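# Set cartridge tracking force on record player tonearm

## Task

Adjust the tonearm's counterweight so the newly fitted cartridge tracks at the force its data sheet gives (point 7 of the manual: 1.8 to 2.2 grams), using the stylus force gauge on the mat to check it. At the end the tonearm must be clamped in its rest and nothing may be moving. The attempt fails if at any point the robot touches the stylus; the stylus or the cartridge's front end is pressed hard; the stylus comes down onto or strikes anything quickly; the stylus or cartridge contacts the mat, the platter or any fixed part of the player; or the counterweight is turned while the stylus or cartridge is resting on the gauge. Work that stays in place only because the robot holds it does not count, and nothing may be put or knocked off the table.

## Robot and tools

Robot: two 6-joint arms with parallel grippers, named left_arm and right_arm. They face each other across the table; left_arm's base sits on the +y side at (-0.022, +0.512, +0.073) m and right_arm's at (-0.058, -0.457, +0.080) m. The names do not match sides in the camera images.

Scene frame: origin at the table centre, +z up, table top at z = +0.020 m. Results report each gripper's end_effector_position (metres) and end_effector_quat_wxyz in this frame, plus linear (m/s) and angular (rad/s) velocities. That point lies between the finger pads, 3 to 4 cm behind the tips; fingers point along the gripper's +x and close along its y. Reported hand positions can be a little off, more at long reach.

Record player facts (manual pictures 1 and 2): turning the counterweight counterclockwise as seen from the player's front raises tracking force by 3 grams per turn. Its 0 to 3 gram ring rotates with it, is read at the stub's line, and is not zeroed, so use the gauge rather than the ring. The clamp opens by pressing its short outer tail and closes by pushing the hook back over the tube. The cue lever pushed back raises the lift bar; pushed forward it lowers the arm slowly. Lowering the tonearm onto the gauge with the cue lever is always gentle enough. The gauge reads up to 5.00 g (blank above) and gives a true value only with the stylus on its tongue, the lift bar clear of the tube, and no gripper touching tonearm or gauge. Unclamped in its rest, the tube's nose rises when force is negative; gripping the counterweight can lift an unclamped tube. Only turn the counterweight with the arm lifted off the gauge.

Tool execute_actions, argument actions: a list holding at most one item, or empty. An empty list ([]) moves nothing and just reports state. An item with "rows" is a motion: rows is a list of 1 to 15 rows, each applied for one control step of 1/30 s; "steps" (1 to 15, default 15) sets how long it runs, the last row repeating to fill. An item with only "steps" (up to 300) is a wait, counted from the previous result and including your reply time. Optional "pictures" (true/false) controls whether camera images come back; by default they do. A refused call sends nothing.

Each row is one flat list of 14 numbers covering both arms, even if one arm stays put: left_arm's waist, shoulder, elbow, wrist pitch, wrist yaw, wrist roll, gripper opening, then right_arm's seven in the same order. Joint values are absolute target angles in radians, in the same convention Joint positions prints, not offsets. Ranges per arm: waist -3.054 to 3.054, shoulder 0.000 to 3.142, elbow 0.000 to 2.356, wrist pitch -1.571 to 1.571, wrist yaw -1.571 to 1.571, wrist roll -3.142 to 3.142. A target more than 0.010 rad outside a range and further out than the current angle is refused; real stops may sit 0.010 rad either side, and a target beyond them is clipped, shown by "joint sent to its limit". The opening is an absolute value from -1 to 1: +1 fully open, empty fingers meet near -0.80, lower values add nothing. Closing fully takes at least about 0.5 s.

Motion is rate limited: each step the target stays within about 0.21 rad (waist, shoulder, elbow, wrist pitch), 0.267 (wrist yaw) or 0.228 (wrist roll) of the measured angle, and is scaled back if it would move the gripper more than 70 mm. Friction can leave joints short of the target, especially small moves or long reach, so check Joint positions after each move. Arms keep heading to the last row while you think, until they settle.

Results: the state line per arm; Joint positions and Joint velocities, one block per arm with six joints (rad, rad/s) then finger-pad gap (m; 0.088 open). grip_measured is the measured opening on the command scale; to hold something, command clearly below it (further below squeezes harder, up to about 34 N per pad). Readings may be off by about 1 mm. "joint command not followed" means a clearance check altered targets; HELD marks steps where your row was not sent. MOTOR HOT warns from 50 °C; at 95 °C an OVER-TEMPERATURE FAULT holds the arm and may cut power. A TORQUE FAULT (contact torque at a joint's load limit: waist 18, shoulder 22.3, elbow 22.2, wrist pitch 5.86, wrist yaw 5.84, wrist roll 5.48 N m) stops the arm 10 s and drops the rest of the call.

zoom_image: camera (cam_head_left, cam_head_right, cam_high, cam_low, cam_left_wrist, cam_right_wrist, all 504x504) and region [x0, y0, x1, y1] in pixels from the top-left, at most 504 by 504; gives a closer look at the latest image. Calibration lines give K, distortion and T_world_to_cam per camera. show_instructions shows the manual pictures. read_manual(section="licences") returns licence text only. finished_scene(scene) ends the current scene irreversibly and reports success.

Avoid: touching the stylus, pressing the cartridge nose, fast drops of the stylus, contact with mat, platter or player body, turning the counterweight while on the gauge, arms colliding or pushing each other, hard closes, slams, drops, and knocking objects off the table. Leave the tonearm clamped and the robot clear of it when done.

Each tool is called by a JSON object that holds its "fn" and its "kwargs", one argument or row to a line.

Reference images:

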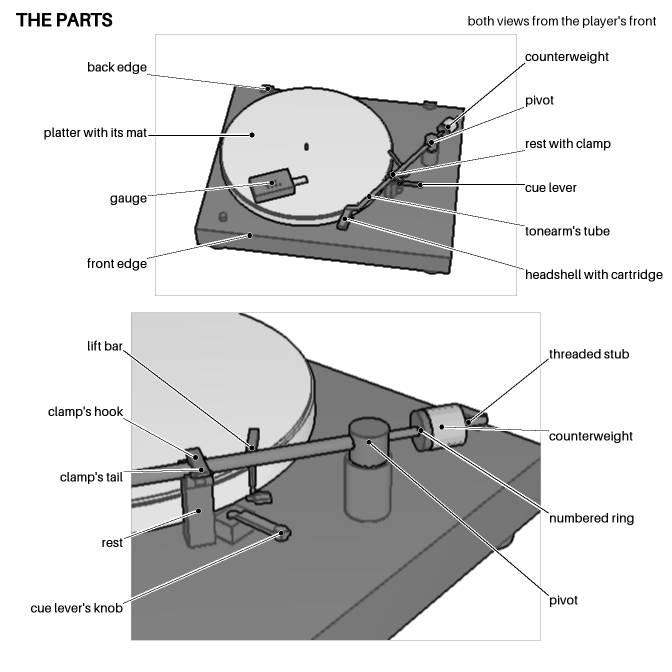

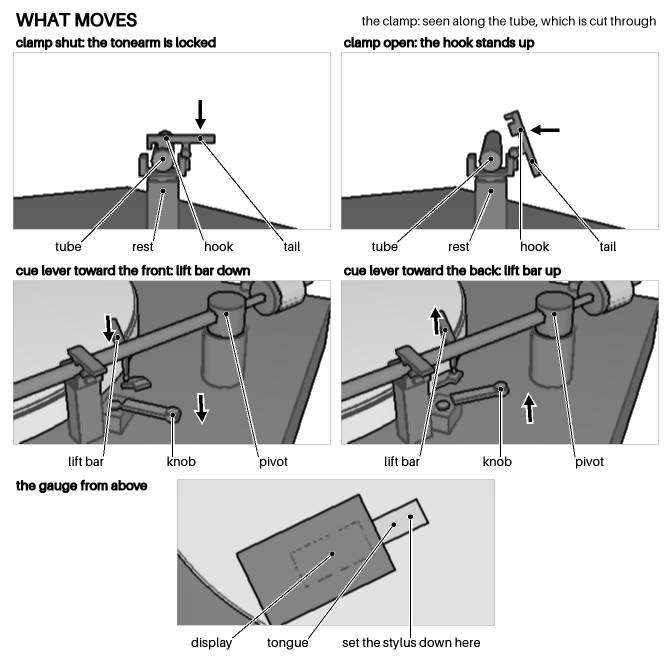

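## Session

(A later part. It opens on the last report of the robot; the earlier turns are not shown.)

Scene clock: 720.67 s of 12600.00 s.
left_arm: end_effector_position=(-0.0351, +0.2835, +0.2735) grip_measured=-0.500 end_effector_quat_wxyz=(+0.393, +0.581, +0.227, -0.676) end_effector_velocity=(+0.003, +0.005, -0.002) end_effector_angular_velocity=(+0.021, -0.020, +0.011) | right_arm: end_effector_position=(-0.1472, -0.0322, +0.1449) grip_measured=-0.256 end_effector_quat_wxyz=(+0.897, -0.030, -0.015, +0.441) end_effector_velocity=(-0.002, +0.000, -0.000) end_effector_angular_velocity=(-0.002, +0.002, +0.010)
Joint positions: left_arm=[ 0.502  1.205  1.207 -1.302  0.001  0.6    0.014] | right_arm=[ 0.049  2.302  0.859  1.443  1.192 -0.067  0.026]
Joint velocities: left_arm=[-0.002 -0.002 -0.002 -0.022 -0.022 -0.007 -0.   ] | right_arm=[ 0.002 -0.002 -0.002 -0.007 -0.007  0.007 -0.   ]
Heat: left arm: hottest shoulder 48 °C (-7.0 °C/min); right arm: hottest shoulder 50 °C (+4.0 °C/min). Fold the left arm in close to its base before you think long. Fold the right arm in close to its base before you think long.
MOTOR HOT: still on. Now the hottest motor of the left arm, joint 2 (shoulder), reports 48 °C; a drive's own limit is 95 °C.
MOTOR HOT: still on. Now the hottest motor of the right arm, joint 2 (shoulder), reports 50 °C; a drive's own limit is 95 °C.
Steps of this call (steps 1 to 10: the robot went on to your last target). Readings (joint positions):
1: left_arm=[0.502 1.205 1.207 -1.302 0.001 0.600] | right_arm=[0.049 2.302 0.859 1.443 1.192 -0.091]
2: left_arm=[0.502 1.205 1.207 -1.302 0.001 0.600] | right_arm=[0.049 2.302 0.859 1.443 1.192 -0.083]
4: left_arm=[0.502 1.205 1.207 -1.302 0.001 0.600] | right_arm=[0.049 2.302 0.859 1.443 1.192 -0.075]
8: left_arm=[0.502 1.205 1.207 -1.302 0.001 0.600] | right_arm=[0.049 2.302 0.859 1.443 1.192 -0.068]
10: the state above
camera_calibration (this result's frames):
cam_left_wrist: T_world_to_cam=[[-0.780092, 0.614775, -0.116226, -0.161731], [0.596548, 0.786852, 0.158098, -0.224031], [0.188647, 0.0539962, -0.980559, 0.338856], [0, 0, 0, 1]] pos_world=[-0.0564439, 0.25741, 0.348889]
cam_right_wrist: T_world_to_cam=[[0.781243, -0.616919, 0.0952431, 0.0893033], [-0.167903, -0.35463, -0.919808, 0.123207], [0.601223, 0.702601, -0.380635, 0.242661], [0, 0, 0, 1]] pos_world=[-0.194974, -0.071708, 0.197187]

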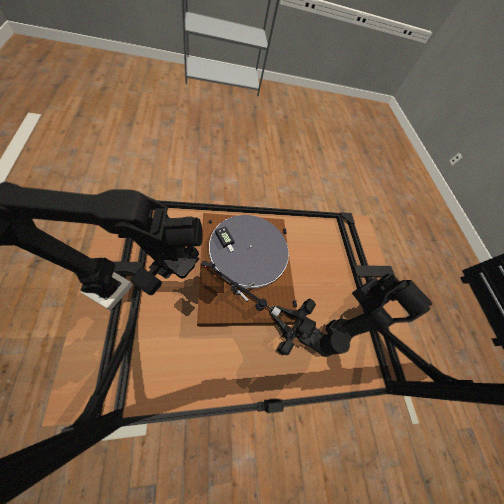

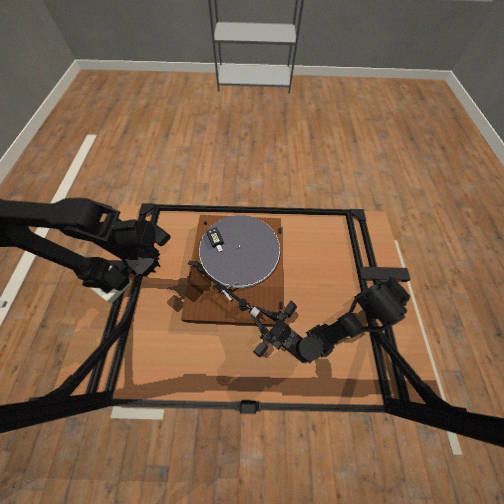

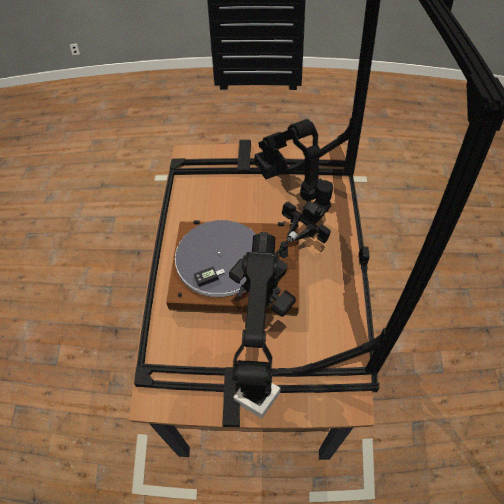

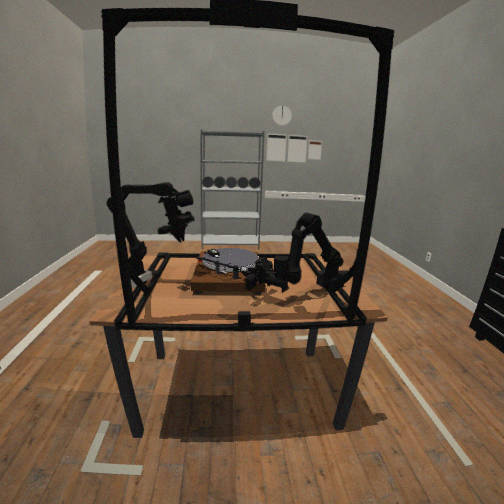

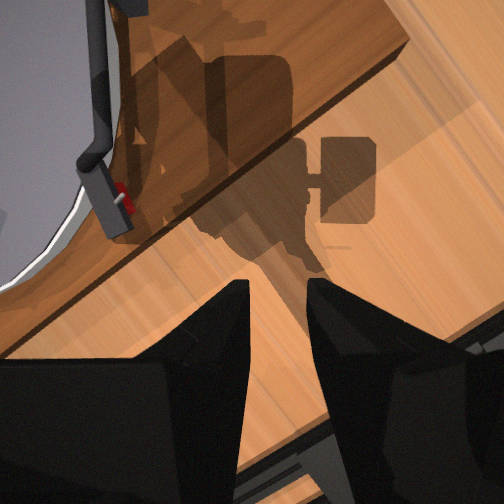

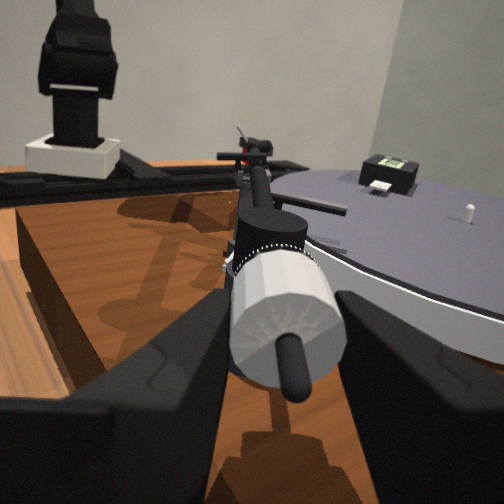

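No slip: 0.837 rad done. Second bite.

{"fn": "execute_actions", "kwargs": {
  "actions": [
    {"rows":[[0.5,1.2,1.2,-1.3,0,0.6,-0.5,0.05,2.305,0.86,1.443,1.195,-0.067,-0.25],[0.5,1.2,1.2,-1.3,0,0.6,-0.5,0.05,2.305,0.86,1.443,1.195,-0.067,-0.15],[0.5,1.2,1.2,-1.3,0,0.6,-0.5,0.05,2.305,0.86,1.443,1.195,-0.067,-0.08]],"steps":10}
  ],
  "pictures": false
}}

{"fn": "execute_actions", "kwargs": {
  "actions": [
    {"rows":[[0.5,1.2,1.2,-1.3,0,0.6,-0.5,0.05,2.305,0.86,1.443,1.195,-0.9,-0.08]],"steps":15}
  ],
  "pictures": false
}}

{"fn": "execute_actions", "kwargs": {
  "actions": [
    {"steps":15}
  ],
  "pictures": false
}}

{"fn": "execute_actions", "kwargs": {
  "actions": [
    {"rows":[[0.5,1.2,1.2,-1.3,0,0.6,-0.5,0.05,2.305,0.86,1.443,1.195,-0.9,-0.11],[0.5,1.2,1.2,-1.3,0,0.6,-0.5,0.05,2.305,0.86,1.443,1.195,-0.9,-0.14],[0.5,1.2,1.2,-1.3,0,0.6,-0.5,0.05,2.305,0.86,1.443,1.195,-0.9,-0.17],[0.5,1.2,1.2,-1.3,0,0.6,-0.5,0.05,2.305,0.86,1.443,1.195,-0.9,-0.2],[0.5,1.2,1.2,-1.3,0,0.6,-0.5,0.05,2.305,0.86,1.443,1.195,-0.9,-0.23],[0.5,1.2,1.2,-1.3,0,0.6,-0.5,0.05,2.305,0.86,1.443,1.195,-0.9,-0.26],[0.5,1.2,1.2,-1.3,0,0.6,-0.5,0.05,2.305,0.86,1.443,1.195,-0.9,-0.29],[0.5,1.2,1.2,-1.3,0,0.6,-0.5,0.05,2.305,0.86,1.443,1.195,-0.9,-0.32],[0.5,1.2,1.2,-1.3,0,0.6,-0.5,0.05,2.305,0.86,1.443,1.195,-0.9,-0.36],[0.5,1.2,1.2,-1.3,0,0.6,-0.5,0.05,2.305,0.86,1.443,1.195,-0.9,-0.4]],"steps":15}
  ]
}}

{"fn": "zoom_image", "kwargs": {
  "camera": "cam_right_wrist",
  "region": [200, 200, 360, 360]
}}

Scene clock: 731.20 s of 12600.00 s.
left_arm: end_effector_position=(-0.0351, +0.2836, +0.2734) grip_measured=-0.500 end_effector_quat_wxyz=(+0.393, +0.581, +0.227, -0.676) end_effector_velocity=(+0.003, +0.001, +0.001) end_effector_angular_velocity=(+0.002, -0.015, +0.025) | right_arm: end_effector_position=(-0.1469, -0.0325, +0.1449) grip_measured=-0.091 end_effector_quat_wxyz=(+0.897, -0.030, -0.015, +0.440) end_effector_velocity=(-0.000, +0.001, +0.001) end_effector_angular_velocity=(-0.016, -0.019, +0.005)
Joint positions: left_arm=[ 0.502  1.205  1.207 -1.302  0.001  0.6    0.014] | right_arm=[ 0.049  2.302  0.859  1.443  1.194 -0.066  0.035]
Joint velocities: left_arm=[-0.002 -0.002  0.002 -0.007 -0.022 -0.022 -0.   ] | right_arm=[-0.002 -0.002  0.002 -0.007 -0.007 -0.022  0.006]
Heat: left arm: hottest shoulder 48 °C (-5.1 °C/min); right arm: hottest shoulder 50 °C (+3.0 °C/min). Fold the left arm in close to its base before you think long. Fold the right arm in close to its base before you think long.
MOTOR HOT: still on. Now the hottest motor of the left arm, joint 2 (shoulder), reports 48 °C; a drive's own limit is 95 °C.
MOTOR HOT: still on. Now the hottest motor of the right arm, joint 2 (shoulder), reports 50 °C; a drive's own limit is 95 °C.
Steps of this call (steps 1 to 30: the robot went on to your last target; steps 31 to 90: nothing new was sent; then 7.20 s passed at rest; steps 91 to 100: all 10 steps of this action). Readings (joint positions):
91: left_arm=[0.502 1.205 1.207 -1.302 0.001 0.600] | right_arm=[0.049 2.302 0.859 1.443 1.193 -0.066]
92: left_arm=[0.502 1.205 1.207 -1.302 0.001 0.600] | right_arm=[0.049 2.302 0.859 1.443 1.193 -0.066]
94: left_arm=[0.502 1.205 1.207 -1.302 0.001 0.600] | right_arm=[0.049 2.302 0.859 1.443 1.194 -0.066]
98: left_arm=[0.502 1.205 1.207 -1.302 0.001 0.600] | right_arm=[0.049 2.302 0.859 1.443 1.194 -0.066]
100: the state above

Scene clock: 731.70 s of 12600.00 s.
left_arm: end_effector_position=(-0.0351, +0.2836, +0.2734) grip_measured=-0.500 end_effector_quat_wxyz=(+0.393, +0.581, +0.227, -0.676) end_effector_velocity=(+0.000, -0.001, +0.000) end_effector_angular_velocity=(-0.008, -0.009, -0.008) | right_arm: end_effector_position=(-0.1469, -0.0325, +0.1451) grip_measured=-0.080 end_effector_quat_wxyz=(+0.815, -0.376, -0.185, +0.399) end_effector_velocity=(-0.001, +0.002, -0.000) end_effector_angular_velocity=(-0.217, -0.276, +0.019)
Joint positions: left_arm=[ 0.502  1.205  1.207 -1.302  0.001  0.6    0.014] | right_arm=[ 0.049  2.302  0.859  1.444  1.194 -0.866  0.035]
Joint velocities: left_arm=[-0.002 -0.002 -0.002  0.007 -0.007  0.007 -0.   ] | right_arm=[-0.002 -0.002 -0.002 -0.007 -0.022 -0.344 -0.   ]
Heat: left arm: hottest shoulder 48 °C (-5.0 °C/min); right arm: hottest shoulder 50 °C (+3.0 °C/min). Fold the left arm in close to its base before you think long. Fold the right arm in close to its base before you think long.
MOTOR HOT: still on. Now the hottest motor of the left arm, joint 2 (shoulder), reports 48 °C; a drive's own limit is 95 °C.
MOTOR HOT: still on. Now the hottest motor of the right arm, joint 2 (shoulder), reports 50 °C; a drive's own limit is 95 °C.
Steps of this call (steps 1 to 15: all 15 steps of this action). Readings (joint positions):
1: left_arm=[0.502 1.205 1.207 -1.302 0.001 0.600] | right_arm=[0.049 2.302 0.859 1.443 1.194 -0.121]
2: left_arm=[0.502 1.205 1.207 -1.302 0.001 0.600] | right_arm=[0.049 2.302 0.859 1.443 1.194 -0.188]
4: left_arm=[0.502 1.205 1.207 -1.302 0.001 0.600] | right_arm=[0.049 2.302 0.859 1.443 1.194 -0.319]
8: left_arm=[0.502 1.205 1.207 -1.302 0.001 0.600] | right_arm=[0.049 2.302 0.859 1.443 1.194 -0.582]
15: the state above

Scene clock: 732.20 s of 12600.00 s.
left_arm: end_effector_position=(-0.0351, +0.2836, +0.2734) grip_measured=-0.500 end_effector_quat_wxyz=(+0.393, +0.581, +0.227, -0.676) end_effector_velocity=(+0.001, +0.003, +0.000) end_effector_angular_velocity=(+0.002, -0.005, +0.007) | right_arm: end_effector_position=(-0.1469, -0.0325, +0.1451) grip_measured=-0.080 end_effector_quat_wxyz=(+0.810, -0.388, -0.190, +0.397) end_effector_velocity=(+0.000, +0.000, -0.000) end_effector_angular_velocity=(-0.011, -0.010, +0.005)
Joint positions: left_arm=[ 0.502  1.205  1.207 -1.302  0.001  0.6    0.014] | right_arm=[ 0.049  2.302  0.859  1.445  1.194 -0.895  0.035]
Joint velocities: left_arm=[-0.002 -0.007 -0.002 -0.007 -0.007 -0.007 -0.   ] | right_arm=[-0.002 -0.002 -0.002 -0.007 -0.007 -0.007 -0.   ]
Heat: left arm: hottest shoulder 48 °C (-5.1 °C/min); right arm: hottest shoulder 50 °C (+2.0 °C/min). Fold the left arm in close to its base before you think long. Fold the right arm in close to its base before you think long.
MOTOR HOT: still on. Now the hottest motor of the left arm, joint 2 (shoulder), reports 48 °C; a drive's own limit is 95 °C.
MOTOR HOT: still on. Now the hottest motor of the right arm, joint 2 (shoulder), reports 50 °C; a drive's own limit is 95 °C.
Steps of this call (steps 1 to 15: the robot went on to your last target). Readings (joint positions):
1: left_arm=[0.502 1.205 1.207 -1.302 0.001 0.600] | right_arm=[0.049 2.302 0.859 1.444 1.194 -0.875]
2: left_arm=[0.502 1.205 1.207 -1.302 0.001 0.600] | right_arm=[0.049 2.302 0.859 1.445 1.194 -0.881]
4: left_arm=[0.502 1.205 1.207 -1.302 0.001 0.600] | right_arm=[0.049 2.302 0.859 1.445 1.194 -0.888]
8: left_arm=[0.502 1.205 1.207 -1.302 0.001 0.600] | right_arm=[0.049 2.302 0.859 1.445 1.194 -0.894]
15: the state above

Scene clock: 732.70 s of 12600.00 s.
left_arm: end_effector_position=(-0.0351, +0.2836, +0.2734) grip_measured=-0.500 end_effector_quat_wxyz=(+0.393, +0.581, +0.227, -0.676) end_effector_velocity=(-0.004, +0.003, -0.002) end_effector_angular_velocity=(+0.014, +0.026, +0.013) | right_arm: end_effector_position=(-0.1467, -0.0326, +0.1451) grip_measured=-0.258 end_effector_quat_wxyz=(+0.810, -0.389, -0.190, +0.396) end_effector_velocity=(-0.002, +0.001, -0.001) end_effector_angular_velocity=(-0.010, -0.003, +0.010)
Joint positions: left_arm=[ 0.502  1.205  1.207 -1.302  0.001  0.6    0.014] | right_arm=[ 0.049  2.302  0.859  1.444  1.196 -0.896  0.026]
Joint velocities: left_arm=[-0.002 -0.002 -0.007 -0.007  0.022 -0.022  0.   ] | right_arm=[ 0.002 -0.002  0.002 -0.022 -0.007  0.007 -0.   ]
Heat: left arm: hottest shoulder 48 °C (-5.0 °C/min); right arm: hottest shoulder 50 °C (+2.0 °C/min). Fold the left arm in close to its base before you think long. Fold the right arm in close to its base before you think long.
MOTOR HOT: still on. Now the hottest motor of the left arm, joint 2 (shoulder), reports 48 °C; a drive's own limit is 95 °C.
MOTOR HOT: still on. Now the hottest motor of the right arm, joint 2 (shoulder), reports 50 °C; a drive's own limit is 95 °C.
Steps of this call (steps 1 to 15: all 15 steps of this action). Readings (joint positions):
1: left_arm=[0.502 1.205 1.207 -1.302 0.001 0.600] | right_arm=[0.049 2.302 0.859 1.445 1.194 -0.895]
2: left_arm=[0.502 1.205 1.207 -1.302 0.001 0.600] | right_arm=[0.049 2.302 0.859 1.445 1.194 -0.895]
4: left_arm=[0.502 1.205 1.207 -1.302 0.001 0.600] | right_arm=[0.049 2.302 0.859 1.445 1.194 -0.895]
8: left_arm=[0.502 1.205 1.207 -1.302 0.001 0.600] | right_arm=[0.049 2.302 0.859 1.445 1.196 -0.896]
15: the state above
camera_calibration (this result's frames):
cam_left_wrist: T_world_to_cam=[[-0.780089, 0.614819, -0.116008, -0.161849], [0.596544, 0.786792, 0.15841, -0.224128], [0.188668, 0.0543697, -0.980535, 0.338627], [0, 0, 0, 1]] pos_world=[-0.0564423, 0.257438, 0.348763]
cam_right_wrist: T_world_to_cam=[[0.468919, -0.380018, 0.797309, -0.0513368], [0.343821, -0.752967, -0.561094, 0.133316], [0.813574, 0.537239, -0.222422, 0.245489], [0, 0, 0, 1]] pos_world=[-0.221488, -0.0510127, 0.170336]

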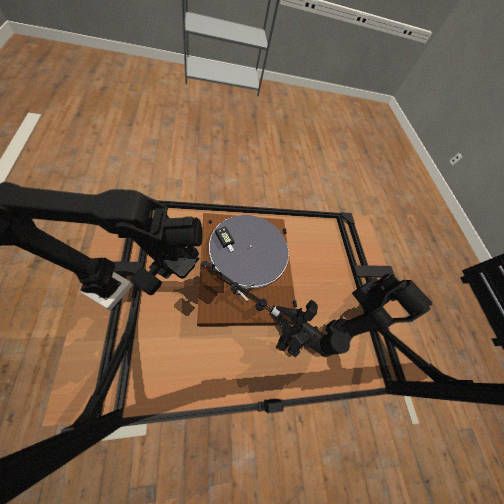

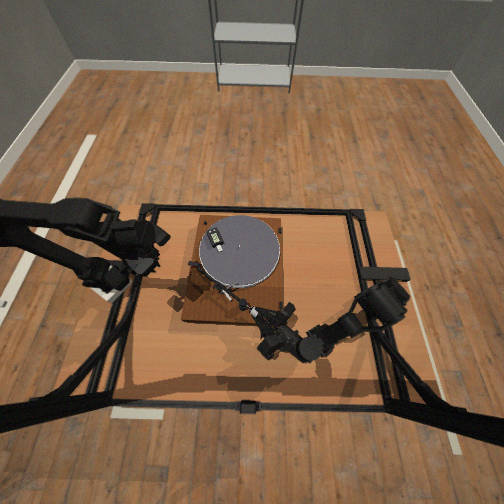

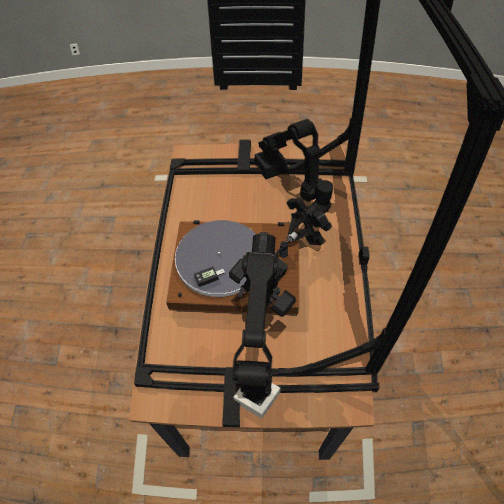

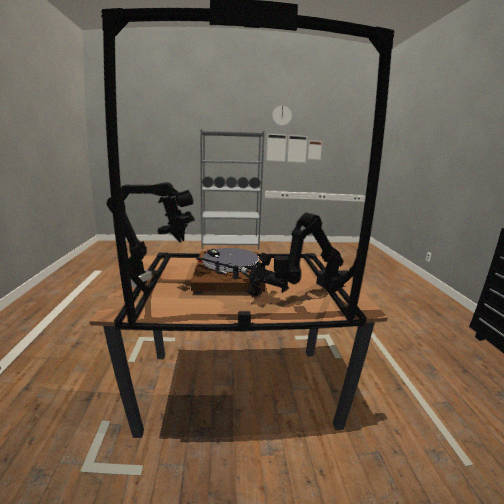

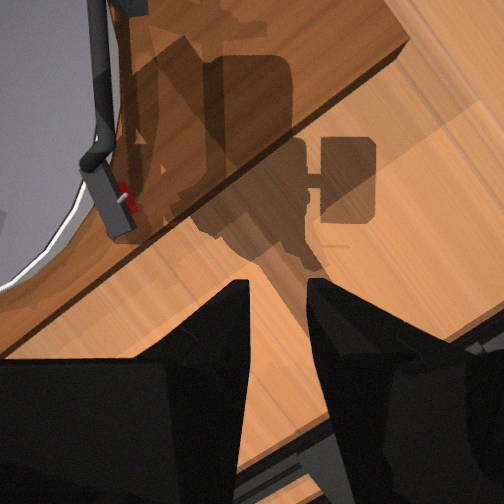

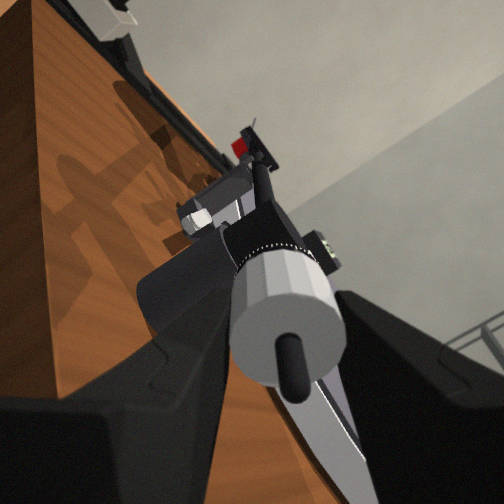

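Region (200, 200, 360, 360) of cam_right_wrist's 504x504 image, scaled by 3.150, with more detail than that image has.

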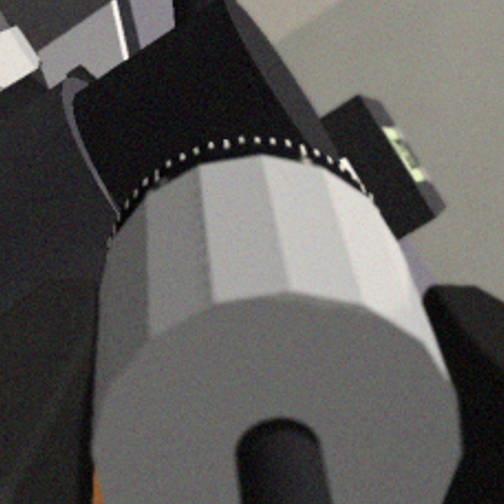

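{"fn": "execute_actions", "kwargs": {
  "actions": [
    {"rows":[[0.5,1.2,1.2,-1.3,0,0.6,-0.5,0.05,2.305,0.86,1.443,1.195,-0.87,-0.4],[0.5,1.2,1.2,-1.3,0,0.6,-0.5,0.05,2.305,0.86,1.443,1.195,-0.84,-0.4],[0.5,1.2,1.2,-1.3,0,0.6,-0.5,0.05,2.305,0.86,1.443,1.195,-0.81,-0.4],[0.5,1.2,1.2,-1.3,0,0.6,-0.5,0.05,2.305,0.86,1.443,1.195,-0.78,-0.4],[0.5,1.2,1.2,-1.3,0,0.6,-0.5,0.05,2.305,0.86,1.443,1.195,-0.75,-0.4],[0.5,1.2,1.2,-1.3,0,0.6,-0.5,0.05,2.305,0.86,1.443,1.195,-0.72,-0.4],[0.5,1.2,1.2,-1.3,0,0.6,-0.5,0.05,2.305,0.86,1.443,1.195,-0.69,-0.4],[0.5,1.2,1.2,-1.3,0,0.6,-0.5,0.05,2.305,0.86,1.443,1.195,-0.66,-0.4],[0.5,1.2,1.2,-1.3,0,0.6,-0.5,0.05,2.305,0.86,1.443,1.195,-0.63,-0.4],[0.5,1.2,1.2,-1.3,0,0.6,-0.5,0.05,2.305,0.86,1.443,1.195,-0.60,-0.4],[0.5,1.2,1.2,-1.3,0,0.6,-0.5,0.05,2.305,0.86,1.443,1.195,-0.57,-0.4],[0.5,1.2,1.2,-1.3,0,0.6,-0.5,0.05,2.305,0.86,1.443,1.195,-0.54,-0.4],[0.5,1.2,1.2,-1.3,0,0.6,-0.5,0.05,2.305,0.86,1.443,1.195,-0.51,-0.4],[0.5,1.2,1.2,-1.3,0,0.6,-0.5,0.05,2.305,0.86,1.443,1.195,-0.48,-0.4],[0.5,1.2,1.2,-1.3,0,0.6,-0.5,0.05,2.305,0.86,1.443,1.195,-0.45,-0.4]],"steps":15}
  ],
  "pictures": false
}}

{"fn": "execute_actions", "kwargs": {
  "actions": [
    {"rows":[[0.5,1.2,1.2,-1.3,0,0.6,-0.5,0.05,2.305,0.86,1.443,1.195,-0.42,-0.4],[0.5,1.2,1.2,-1.3,0,0.6,-0.5,0.05,2.305,0.86,1.443,1.195,-0.39,-0.4],[0.5,1.2,1.2,-1.3,0,0.6,-0.5,0.05,2.305,0.86,1.443,1.195,-0.36,-0.4],[0.5,1.2,1.2,-1.3,0,0.6,-0.5,0.05,2.305,0.86,1.443,1.195,-0.33,-0.4],[0.5,1.2,1.2,-1.3,0,0.6,-0.5,0.05,2.305,0.86,1.443,1.195,-0.30,-0.4],[0.5,1.2,1.2,-1.3,0,0.6,-0.5,0.05,2.305,0.86,1.443,1.195,-0.27,-0.4],[0.5,1.2,1.2,-1.3,0,0.6,-0.5,0.05,2.305,0.86,1.443,1.195,-0.24,-0.4],[0.5,1.2,1.2,-1.3,0,0.6,-0.5,0.05,2.305,0.86,1.443,1.195,-0.21,-0.4],[0.5,1.2,1.2,-1.3,0,0.6,-0.5,0.05,2.305,0.86,1.443,1.195,-0.18,-0.4],[0.5,1.2,1.2,-1.3,0,0.6,-0.5,0.05,2.305,0.86,1.443,1.195,-0.15,-0.4],[0.5,1.2,1.2,-1.3,0,0.6,-0.5,0.05,2.305,0.86,1.443,1.195,-0.12,-0.4],[0.5,1.2,1.2,-1.3,0,0.6,-0.5,0.05,2.305,0.86,1.443,1.195,-0.09,-0.4],[0.5,1.2,1.2,-1.3,0,0.6,-0.5,0.05,2.305,0.86,1.443,1.195,-0.065,-0.4]],"steps":15}
  ],
  "pictures": false
}}

{"fn": "execute_actions", "kwargs": {
  "actions": [
    {"steps":10}
  ]
}}

{"fn": "zoom_image", "kwargs": {
  "camera": "cam_right_wrist",
  "region": [200, 200, 360, 360]
}}

{"fn": "execute_actions", "kwargs": {
  "actions": [
    {"rows":[[0.5,1.2,1.2,-1.3,0,0.6,-0.5,0.05,2.305,0.86,1.443,1.195,-0.07,-0.25],[0.5,1.2,1.2,-1.3,0,0.6,-0.5,0.05,2.305,0.86,1.443,1.195,-0.07,-0.1],[0.5,1.2,1.2,-1.3,0,0.6,-0.5,0.05,2.305,0.86,1.443,1.195,-0.07,0.1]],"steps":12}
  ],
  "pictures": false
}}

{"fn": "execute_actions", "kwargs": {
  "actions": [
    {"rows":[[0.5,1.2,1.2,-1.3,0,0.6,-0.5,0.07,2.30,0.85,1.45,1.215,-0.07,0.1],[0.5,1.2,1.2,-1.3,0,0.6,-0.5,0.09,2.295,0.838,1.457,1.237,-0.07,0.1],[0.5,1.2,1.2,-1.3,0,0.6,-0.5,0.11,2.29,0.826,1.464,1.258,-0.07,0.1],[0.5,1.2,1.2,-1.3,0,0.6,-0.5,0.13,2.285,0.815,1.47,1.278,-0.07,0.1],[0.5,1.2,1.2,-1.3,0,0.6,-0.5,0.15,2.28,0.805,1.475,1.298,-0.07,0.1],[0.5,1.2,1.2,-1.3,0,0.6,-0.5,0.17,2.275,0.795,1.48,1.318,-0.07,0.1],[0.5,1.2,1.2,-1.3,0,0.6,-0.5,0.19,2.27,0.785,1.485,1.338,-0.07,0.1],[0.5,1.2,1.2,-1.3,0,0.6,-0.5,0.22,2.26,0.77,1.49,1.366,-0.07,0.1]],"steps":15}
  ],
  "pictures": false
}}

{"fn": "execute_actions", "kwargs": {
  "actions": [
    {"rows":[[0.5,1.2,1.2,-1.3,0,0.6,-0.5,0.22,1.8,0.75,1.05,1.366,0,0.1]],"steps":15}
  ]
}}

Scene clock: 753.77 s of 12600.00 s.
left_arm: end_effector_position=(-0.0350, +0.2837, +0.2734) grip_measured=-0.500 end_effector_quat_wxyz=(+0.393, +0.581, +0.227, -0.676) end_effector_velocity=(-0.000, +0.003, +0.000) end_effector_angular_velocity=(+0.002, -0.001, +0.016) | right_arm: end_effector_position=(-0.1466, -0.0321, +0.1450) grip_measured=-0.258 end_effector_quat_wxyz=(+0.867, -0.234, -0.115, +0.425) end_effector_velocity=(-0.001, +0.002, -0.000) end_effector_angular_velocity=(+0.527, +0.686, +0.020)
Joint positions: left_arm=[ 0.502  1.204  1.206 -1.302  0.001  0.6    0.014] | right_arm=[ 0.047  2.302  0.859  1.444  1.191 -0.529  0.026]
Joint velocities: left_arm=[-0.007 -0.007 -0.002 -0.007 -0.007 -0.022 -0.   ] | right_arm=[-0.002 -0.002 -0.002 -0.007 -0.022  0.872 -0.   ]
Heat: left arm: hottest shoulder 47 °C (-3.0 °C/min); right arm: hottest shoulder 50 °C (+0.0 °C/min). Fold the right arm in close to its base before you think long.
MOTOR HOT: still on. Now the hottest motor of the right arm, joint 2 (shoulder), reports 50 °C; a drive's own limit is 95 °C.
MOTOR HOT: cleared. Now the hottest motor of the left arm, joint 2 (shoulder), reports 47 °C.
Steps of this call (steps 1 to 15: the robot went on to your last target; steps 16 to 90: nothing new was sent; then 17.57 s passed at rest; steps 91 to 105: all 15 steps of this action). Readings (joint positions):
91: left_arm=[0.502 1.204 1.206 -1.302 0.001 0.600] | right_arm=[0.049 2.302 0.859 1.444 1.196 -0.895]
92: left_arm=[0.502 1.204 1.206 -1.302 0.001 0.600] | right_arm=[0.049 2.302 0.859 1.445 1.196 -0.882]
94: left_arm=[0.502 1.204 1.206 -1.302 0.001 0.600] | right_arm=[0.048 2.302 0.859 1.445 1.196 -0.841]
98: left_arm=[0.502 1.204 1.206 -1.302 0.001 0.600] | right_arm=[0.048 2.302 0.859 1.444 1.194 -0.735]
105: the state above

Scene clock: 754.27 s of 12600.00 s.
left_arm: end_effector_position=(-0.0350, +0.2837, +0.2734) grip_measured=-0.500 end_effector_quat_wxyz=(+0.393, +0.581, +0.227, -0.676) end_effector_velocity=(-0.002, +0.002, -0.001) end_effector_angular_velocity=(+0.008, +0.009, +0.003) | right_arm: end_effector_position=(-0.1465, -0.0315, +0.1450) grip_measured=-0.257 end_effector_quat_wxyz=(+0.896, -0.047, -0.023, +0.441) end_effector_velocity=(-0.004, +0.002, +0.001) end_effector_angular_velocity=(+0.234, +0.307, +0.024)
Joint positions: left_arm=[ 0.502  1.204  1.206 -1.302  0.001  0.6    0.014] | right_arm=[ 0.046  2.302  0.859  1.443  1.187 -0.104  0.026]
Joint velocities: left_arm=[-0.002 -0.002 -0.002 -0.007  0.007 -0.007  0.   ] | right_arm=[ 0.002 -0.007 -0.002 -0.007 -0.022  0.388  0.   ]
Heat: left arm: hottest shoulder 47 °C (-3.0 °C/min); right arm: hottest shoulder 50 °C (+0.0 °C/min). Fold the right arm in close to its base before you think long.
MOTOR HOT: still on. Now the hottest motor of the right arm, joint 2 (shoulder), reports 50 °C; a drive's own limit is 95 °C.
Steps of this call (steps 1 to 15: all 15 steps of this action). Readings (joint positions):
1: left_arm=[0.502 1.204 1.206 -1.302 0.001 0.600] | right_arm=[0.047 2.302 0.859 1.443 1.191 -0.499]
2: left_arm=[0.502 1.204 1.206 -1.302 0.001 0.600] | right_arm=[0.047 2.302 0.859 1.443 1.191 -0.469]
4: left_arm=[0.502 1.204 1.206 -1.302 0.001 0.600] | right_arm=[0.047 2.302 0.859 1.443 1.189 -0.409]
8: left_arm=[0.502 1.204 1.206 -1.302 0.001 0.600] | right_arm=[0.046 2.302 0.859 1.443 1.188 -0.289]
15: the state above

Scene clock: 754.60 s of 12600.00 s.
left_arm: end_effector_position=(-0.0350, +0.2837, +0.2734) grip_measured=-0.500 end_effector_quat_wxyz=(+0.393, +0.581, +0.227, -0.676) end_effector_velocity=(+0.002, +0.002, -0.002) end_effector_angular_velocity=(+0.012, -0.002, +0.026) | right_arm: end_effector_position=(-0.1465, -0.0315, +0.1449) grip_measured=-0.256 end_effector_quat_wxyz=(+0.896, -0.032, -0.016, +0.442) end_effector_velocity=(+0.001, -0.001, -0.003) end_effector_angular_velocity=(-0.019, -0.008, +0.005)
Joint positions: left_arm=[ 0.502  1.204  1.206 -1.302  0.001  0.6    0.014] | right_arm=[ 0.046  2.302  0.859  1.443  1.187 -0.072  0.026]
Joint velocities: left_arm=[ 0.002  0.002 -0.002 -0.007 -0.007 -0.022  0.   ] | right_arm=[-0.002 -0.002 -0.007 -0.022 -0.007  0.007 -0.   ]
Heat: left arm: hottest shoulder 47 °C (-3.0 °C/min); right arm: hottest shoulder 50 °C (+0.0 °C/min). Fold the right arm in close to its base before you think long.
MOTOR HOT: still on. Now the hottest motor of the right arm, joint 2 (shoulder), reports 50 °C; a drive's own limit is 95 °C.
Steps of this call (steps 1 to 10: the robot went on to your last target). Readings (joint positions):
1: left_arm=[0.502 1.204 1.206 -1.302 0.001 0.600] | right_arm=[0.046 2.302 0.859 1.443 1.187 -0.094]
2: left_arm=[0.502 1.204 1.206 -1.302 0.001 0.600] | right_arm=[0.046 2.302 0.859 1.443 1.187 -0.087]
4: left_arm=[0.502 1.204 1.206 -1.302 0.001 0.600] | right_arm=[0.046 2.302 0.859 1.443 1.187 -0.078]
8: left_arm=[0.502 1.204 1.206 -1.302 0.001 0.600] | right_arm=[0.046 2.302 0.859 1.443 1.187 -0.073]
10: the state above
camera_calibration (this result's frames):
cam_left_wrist: T_world_to_cam=[[-0.780089, 0.614819, -0.116008, -0.161907], [0.596544, 0.786792, 0.15841, -0.224199], [0.188668, 0.0543697, -0.980535, 0.338585], [0, 0, 0, 1]] pos_world=[-0.0564372, 0.257532, 0.348727]
cam_right_wrist: T_world_to_cam=[[0.782065, -0.615155, 0.0997979, 0.0887161], [-0.163889, -0.357515, -0.919415, 0.124023], [0.601262, 0.702686, -0.380417, 0.241704], [0, 0, 0, 1]] pos_world=[-0.194383, -0.0709277, 0.197123]

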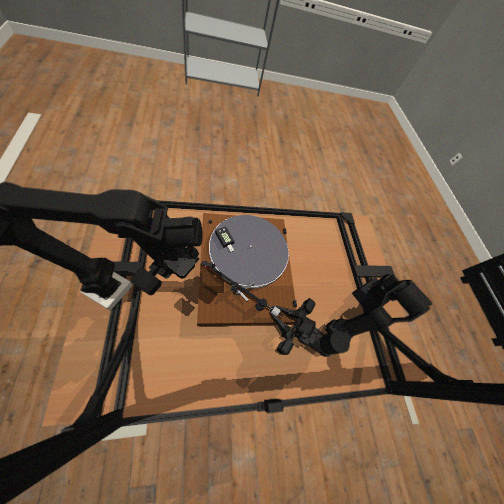

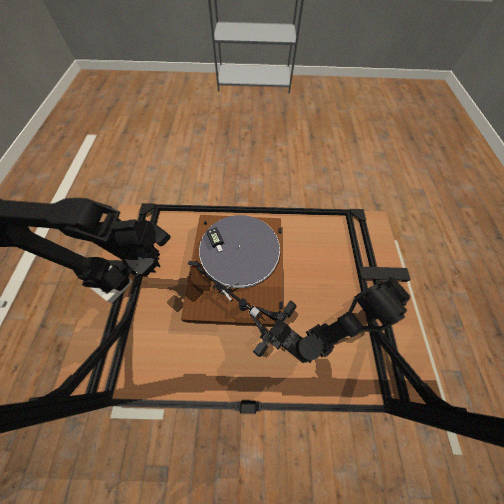

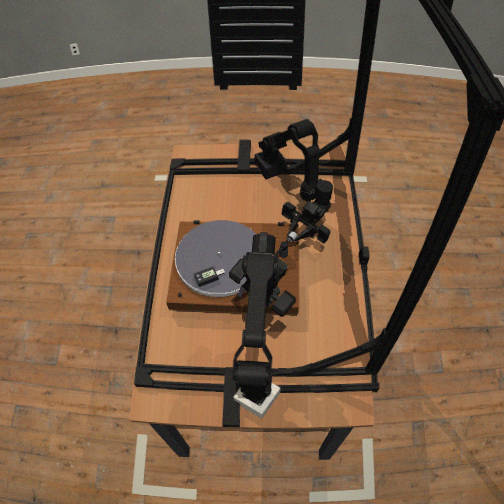

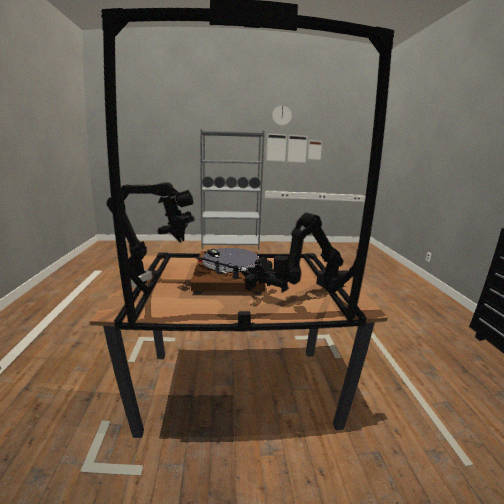

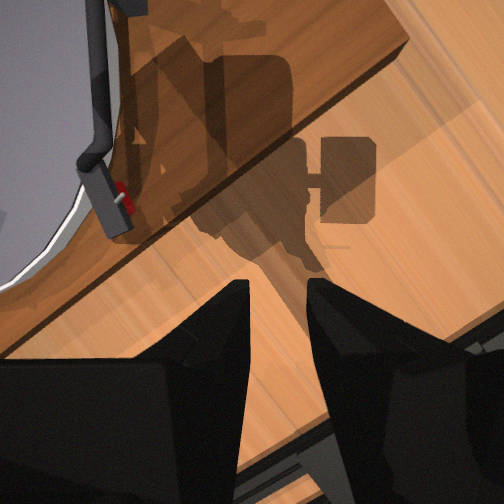

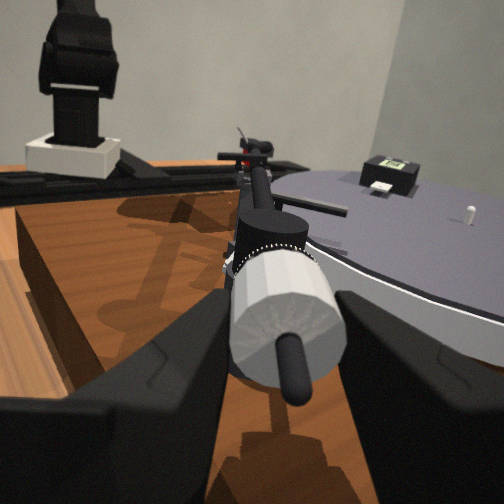

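Region (200, 200, 360, 360) of cam_right_wrist's 504x504 image, scaled by 3.150, with more detail than that image has.

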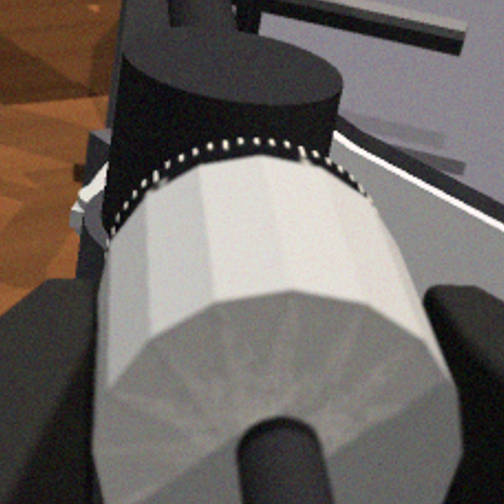

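Scene clock: 755.00 s of 12600.00 s.
left_arm: end_effector_position=(-0.0350, +0.2837, +0.2734) grip_measured=-0.500 end_effector_quat_wxyz=(+0.393, +0.581, +0.227, -0.676) end_effector_velocity=(+0.001, -0.000, +0.001) end_effector_angular_velocity=(-0.012, -0.004, +0.007) | right_arm: end_effector_position=(-0.1469, -0.0320, +0.1449) grip_measured=+0.090 end_effector_quat_wxyz=(+0.897, -0.032, -0.016, +0.441) end_effector_velocity=(+0.003, -0.002, -0.003) end_effector_angular_velocity=(-0.028, -0.019, -0.010)
Joint positions: left_arm=[ 0.502  1.204  1.206 -1.302  0.001  0.6    0.014] | right_arm=[ 0.048  2.302  0.859  1.443  1.19  -0.072  0.043]
Joint velocities: left_arm=[-0.002 -0.007 -0.002  0.007 -0.007 -0.007  0.   ] | right_arm=[-0.002 -0.002 -0.007 -0.022  0.007 -0.007  0.005]
Heat: left arm: hottest shoulder 47 °C (-3.0 °C/min); right arm: hottest shoulder 50 °C (+0.0 °C/min). Fold the right arm in close to its base before you think long.
MOTOR HOT: still on. Now the hottest motor of the right arm, joint 2 (shoulder), reports 50 °C; a drive's own limit is 95 °C.
Steps of this call (steps 1 to 12: all 12 steps of this action). Readings (joint positions):
1: left_arm=[0.502 1.204 1.206 -1.302 0.001 0.600] | right_arm=[0.046 2.302 0.859 1.443 1.187 -0.072]
2: left_arm=[0.502 1.204 1.206 -1.302 0.001 0.600] | right_arm=[0.046 2.302 0.859 1.443 1.189 -0.072]
4: left_arm=[0.502 1.204 1.206 -1.302 0.001 0.600] | right_arm=[0.046 2.302 0.859 1.443 1.190 -0.072]
8: left_arm=[0.502 1.204 1.206 -1.302 0.001 0.600] | right_arm=[0.048 2.302 0.859 1.443 1.190 -0.072]
12: the state above

Scene clock: 755.50 s of 12600.00 s.
left_arm: end_effector_position=(-0.0350, +0.2837, +0.2733) grip_measured=-0.500 end_effector_quat_wxyz=(+0.393, +0.581, +0.227, -0.676) end_effector_velocity=(+0.001, +0.003, +0.000) end_effector_angular_velocity=(+0.002, -0.009, -0.008) | right_arm: end_effector_position=(-0.1859, -0.0808, +0.1458) grip_measured=+0.100 end_effector_quat_wxyz=(+0.895, -0.035, -0.017, +0.444) end_effector_velocity=(+0.008, -0.007, -0.002) end_effector_angular_velocity=(-0.026, -0.029, -0.024)
Joint positions: left_arm=[ 0.502  1.204  1.206 -1.302  0.001  0.6    0.014] | right_arm=[ 0.221  2.27   0.778  1.487  1.357 -0.072  0.044]
Joint velocities: left_arm=[-0.002 -0.007 -0.002 -0.007 -0.007  0.007  0.   ] | right_arm=[-0.002 -0.007 -0.032  0.007  0.022 -0.022  0.   ]
Heat: left arm: hottest shoulder 47 °C (-3.0 °C/min); right arm: hottest shoulder 50 °C (+0.0 °C/min). Fold the right arm in close to its base before you think long.
MOTOR HOT: still on. Now the hottest motor of the right arm, joint 2 (shoulder), reports 50 °C; a drive's own limit is 95 °C.
Steps of this call (steps 1 to 15: all 15 steps of this action). Readings (joint positions):
1: left_arm=[0.502 1.204 1.206 -1.302 0.001 0.600] | right_arm=[0.049 2.302 0.859 1.443 1.195 -0.072]
2: left_arm=[0.502 1.204 1.206 -1.302 0.001 0.600] | right_arm=[0.054 2.302 0.857 1.446 1.205 -0.071]
4: left_arm=[0.502 1.204 1.206 -1.302 0.001 0.600] | right_arm=[0.079 2.301 0.845 1.456 1.235 -0.071]
8: left_arm=[0.502 1.204 1.206 -1.302 0.001 0.600] | right_arm=[0.161 2.288 0.804 1.475 1.309 -0.071]
15: the state above

Scene clock: 756.00 s of 12600.00 s.
left_arm: end_effector_position=(-0.0350, +0.2837, +0.2733) grip_measured=-0.500 end_effector_quat_wxyz=(+0.393, +0.581, +0.227, -0.676) end_effector_velocity=(+0.001, +0.004, -0.000) end_effector_angular_velocity=(+0.017, -0.006, +0.007) | right_arm: end_effector_position=(-0.1764, -0.0916, +0.2574) grip_measured=+0.100 end_effector_quat_wxyz=(+0.897, -0.001, -0.001, +0.442) end_effector_velocity=(+0.000, +0.001, -0.002) end_effector_angular_velocity=(-0.014, -0.014, +0.005)
Joint positions: left_arm=[ 0.502  1.204  1.206 -1.302  0.001  0.6    0.014] | right_arm=[ 0.221  1.808  0.755  1.055  1.363 -0.005  0.044]
Joint velocities: left_arm=[-0.002 -0.002  0.002 -0.022 -0.007 -0.007 -0.   ] | right_arm=[-0.002  0.002 -0.002 -0.007 -0.007 -0.007  0.   ]
Heat: left arm: hottest shoulder 47 °C (-3.0 °C/min); right arm: hottest shoulder 50 °C (+0.0 °C/min). Fold the right arm in close to its base before you think long.
MOTOR HOT: still on. Now the hottest motor of the right arm, joint 2 (shoulder), reports 50 °C; a drive's own limit is 95 °C.
Steps of this call (steps 1 to 15: all 15 steps of this action). Readings (joint positions):
1: left_arm=[0.502 1.204 1.206 -1.302 0.001 0.600] | right_arm=[0.221 2.237 0.772 1.426 1.358 -0.055]
2: left_arm=[0.502 1.204 1.206 -1.302 0.001 0.600] | right_arm=[0.221 2.193 0.759 1.358 1.359 -0.041]
4: left_arm=[0.502 1.204 1.206 -1.302 0.001 0.600] | right_arm=[0.221 2.080 0.751 1.241 1.362 -0.022]
8: left_arm=[0.502 1.204 1.206 -1.302 0.001 0.600] | right_arm=[0.221 1.866 0.753 1.104 1.363 -0.008]
15: the state above
camera_calibration (this result's frames):
cam_left_wrist: T_world_to_cam=[[-0.780087, 0.614864, -0.11579, -0.162025], [0.596541, 0.786731, 0.158722, -0.224295], [0.188688, 0.0547432, -0.98051, 0.338356], [0, 0, 0, 1]] pos_world=[-0.0564357, 0.257561, 0.348601]
cam_right_wrist: T_world_to_cam=[[0.785155, -0.618524, 0.0309811, 0.0818655], [-0.214252, -0.318228, -0.923486, 0.196848], [0.581058, 0.718442, -0.382378, 0.34312], [0, 0, 0, 1]] pos_world=[-0.221474, -0.133233, 0.310452]

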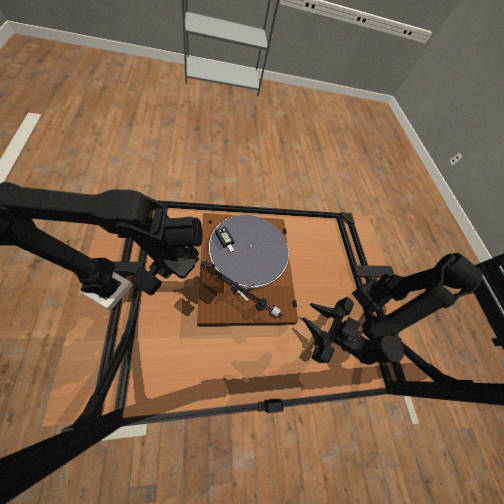

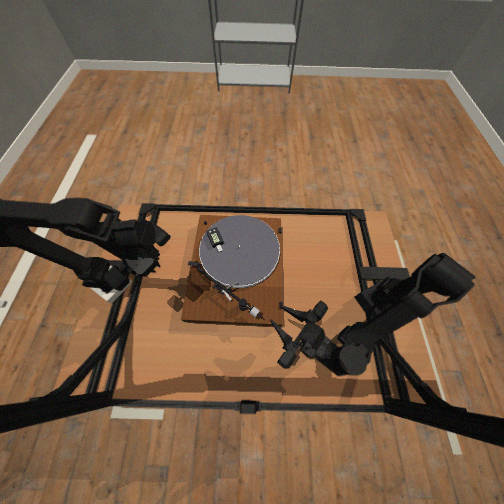

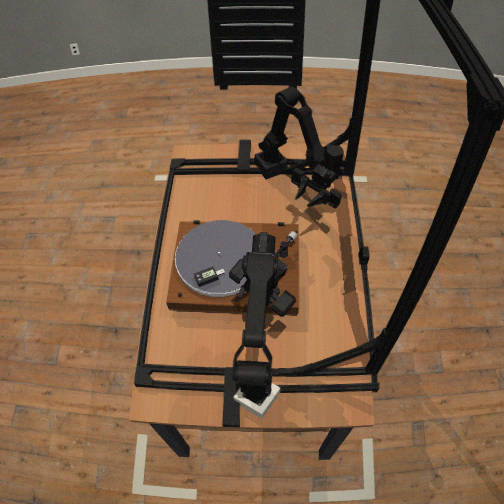

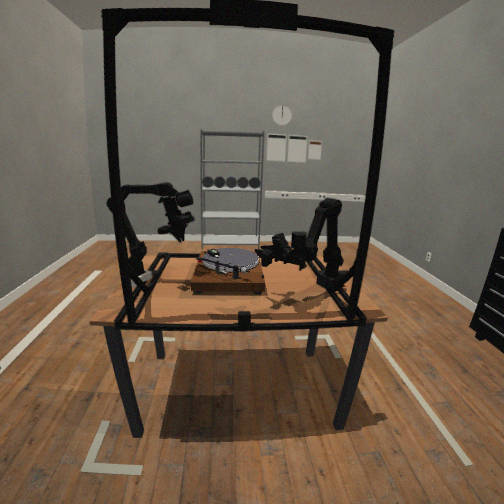

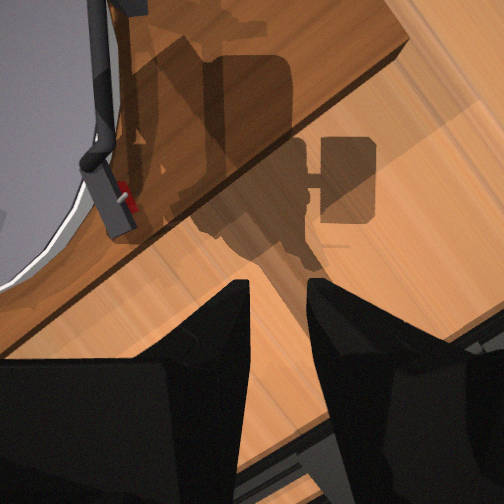

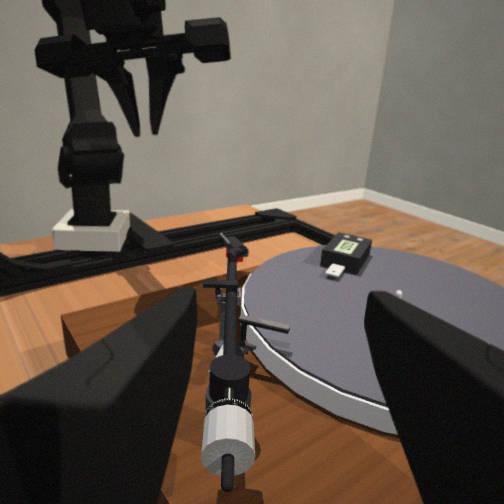

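{"fn": "finished_scene", "kwargs": {
  "scene": 1
}}

The scene is finished: the task was done.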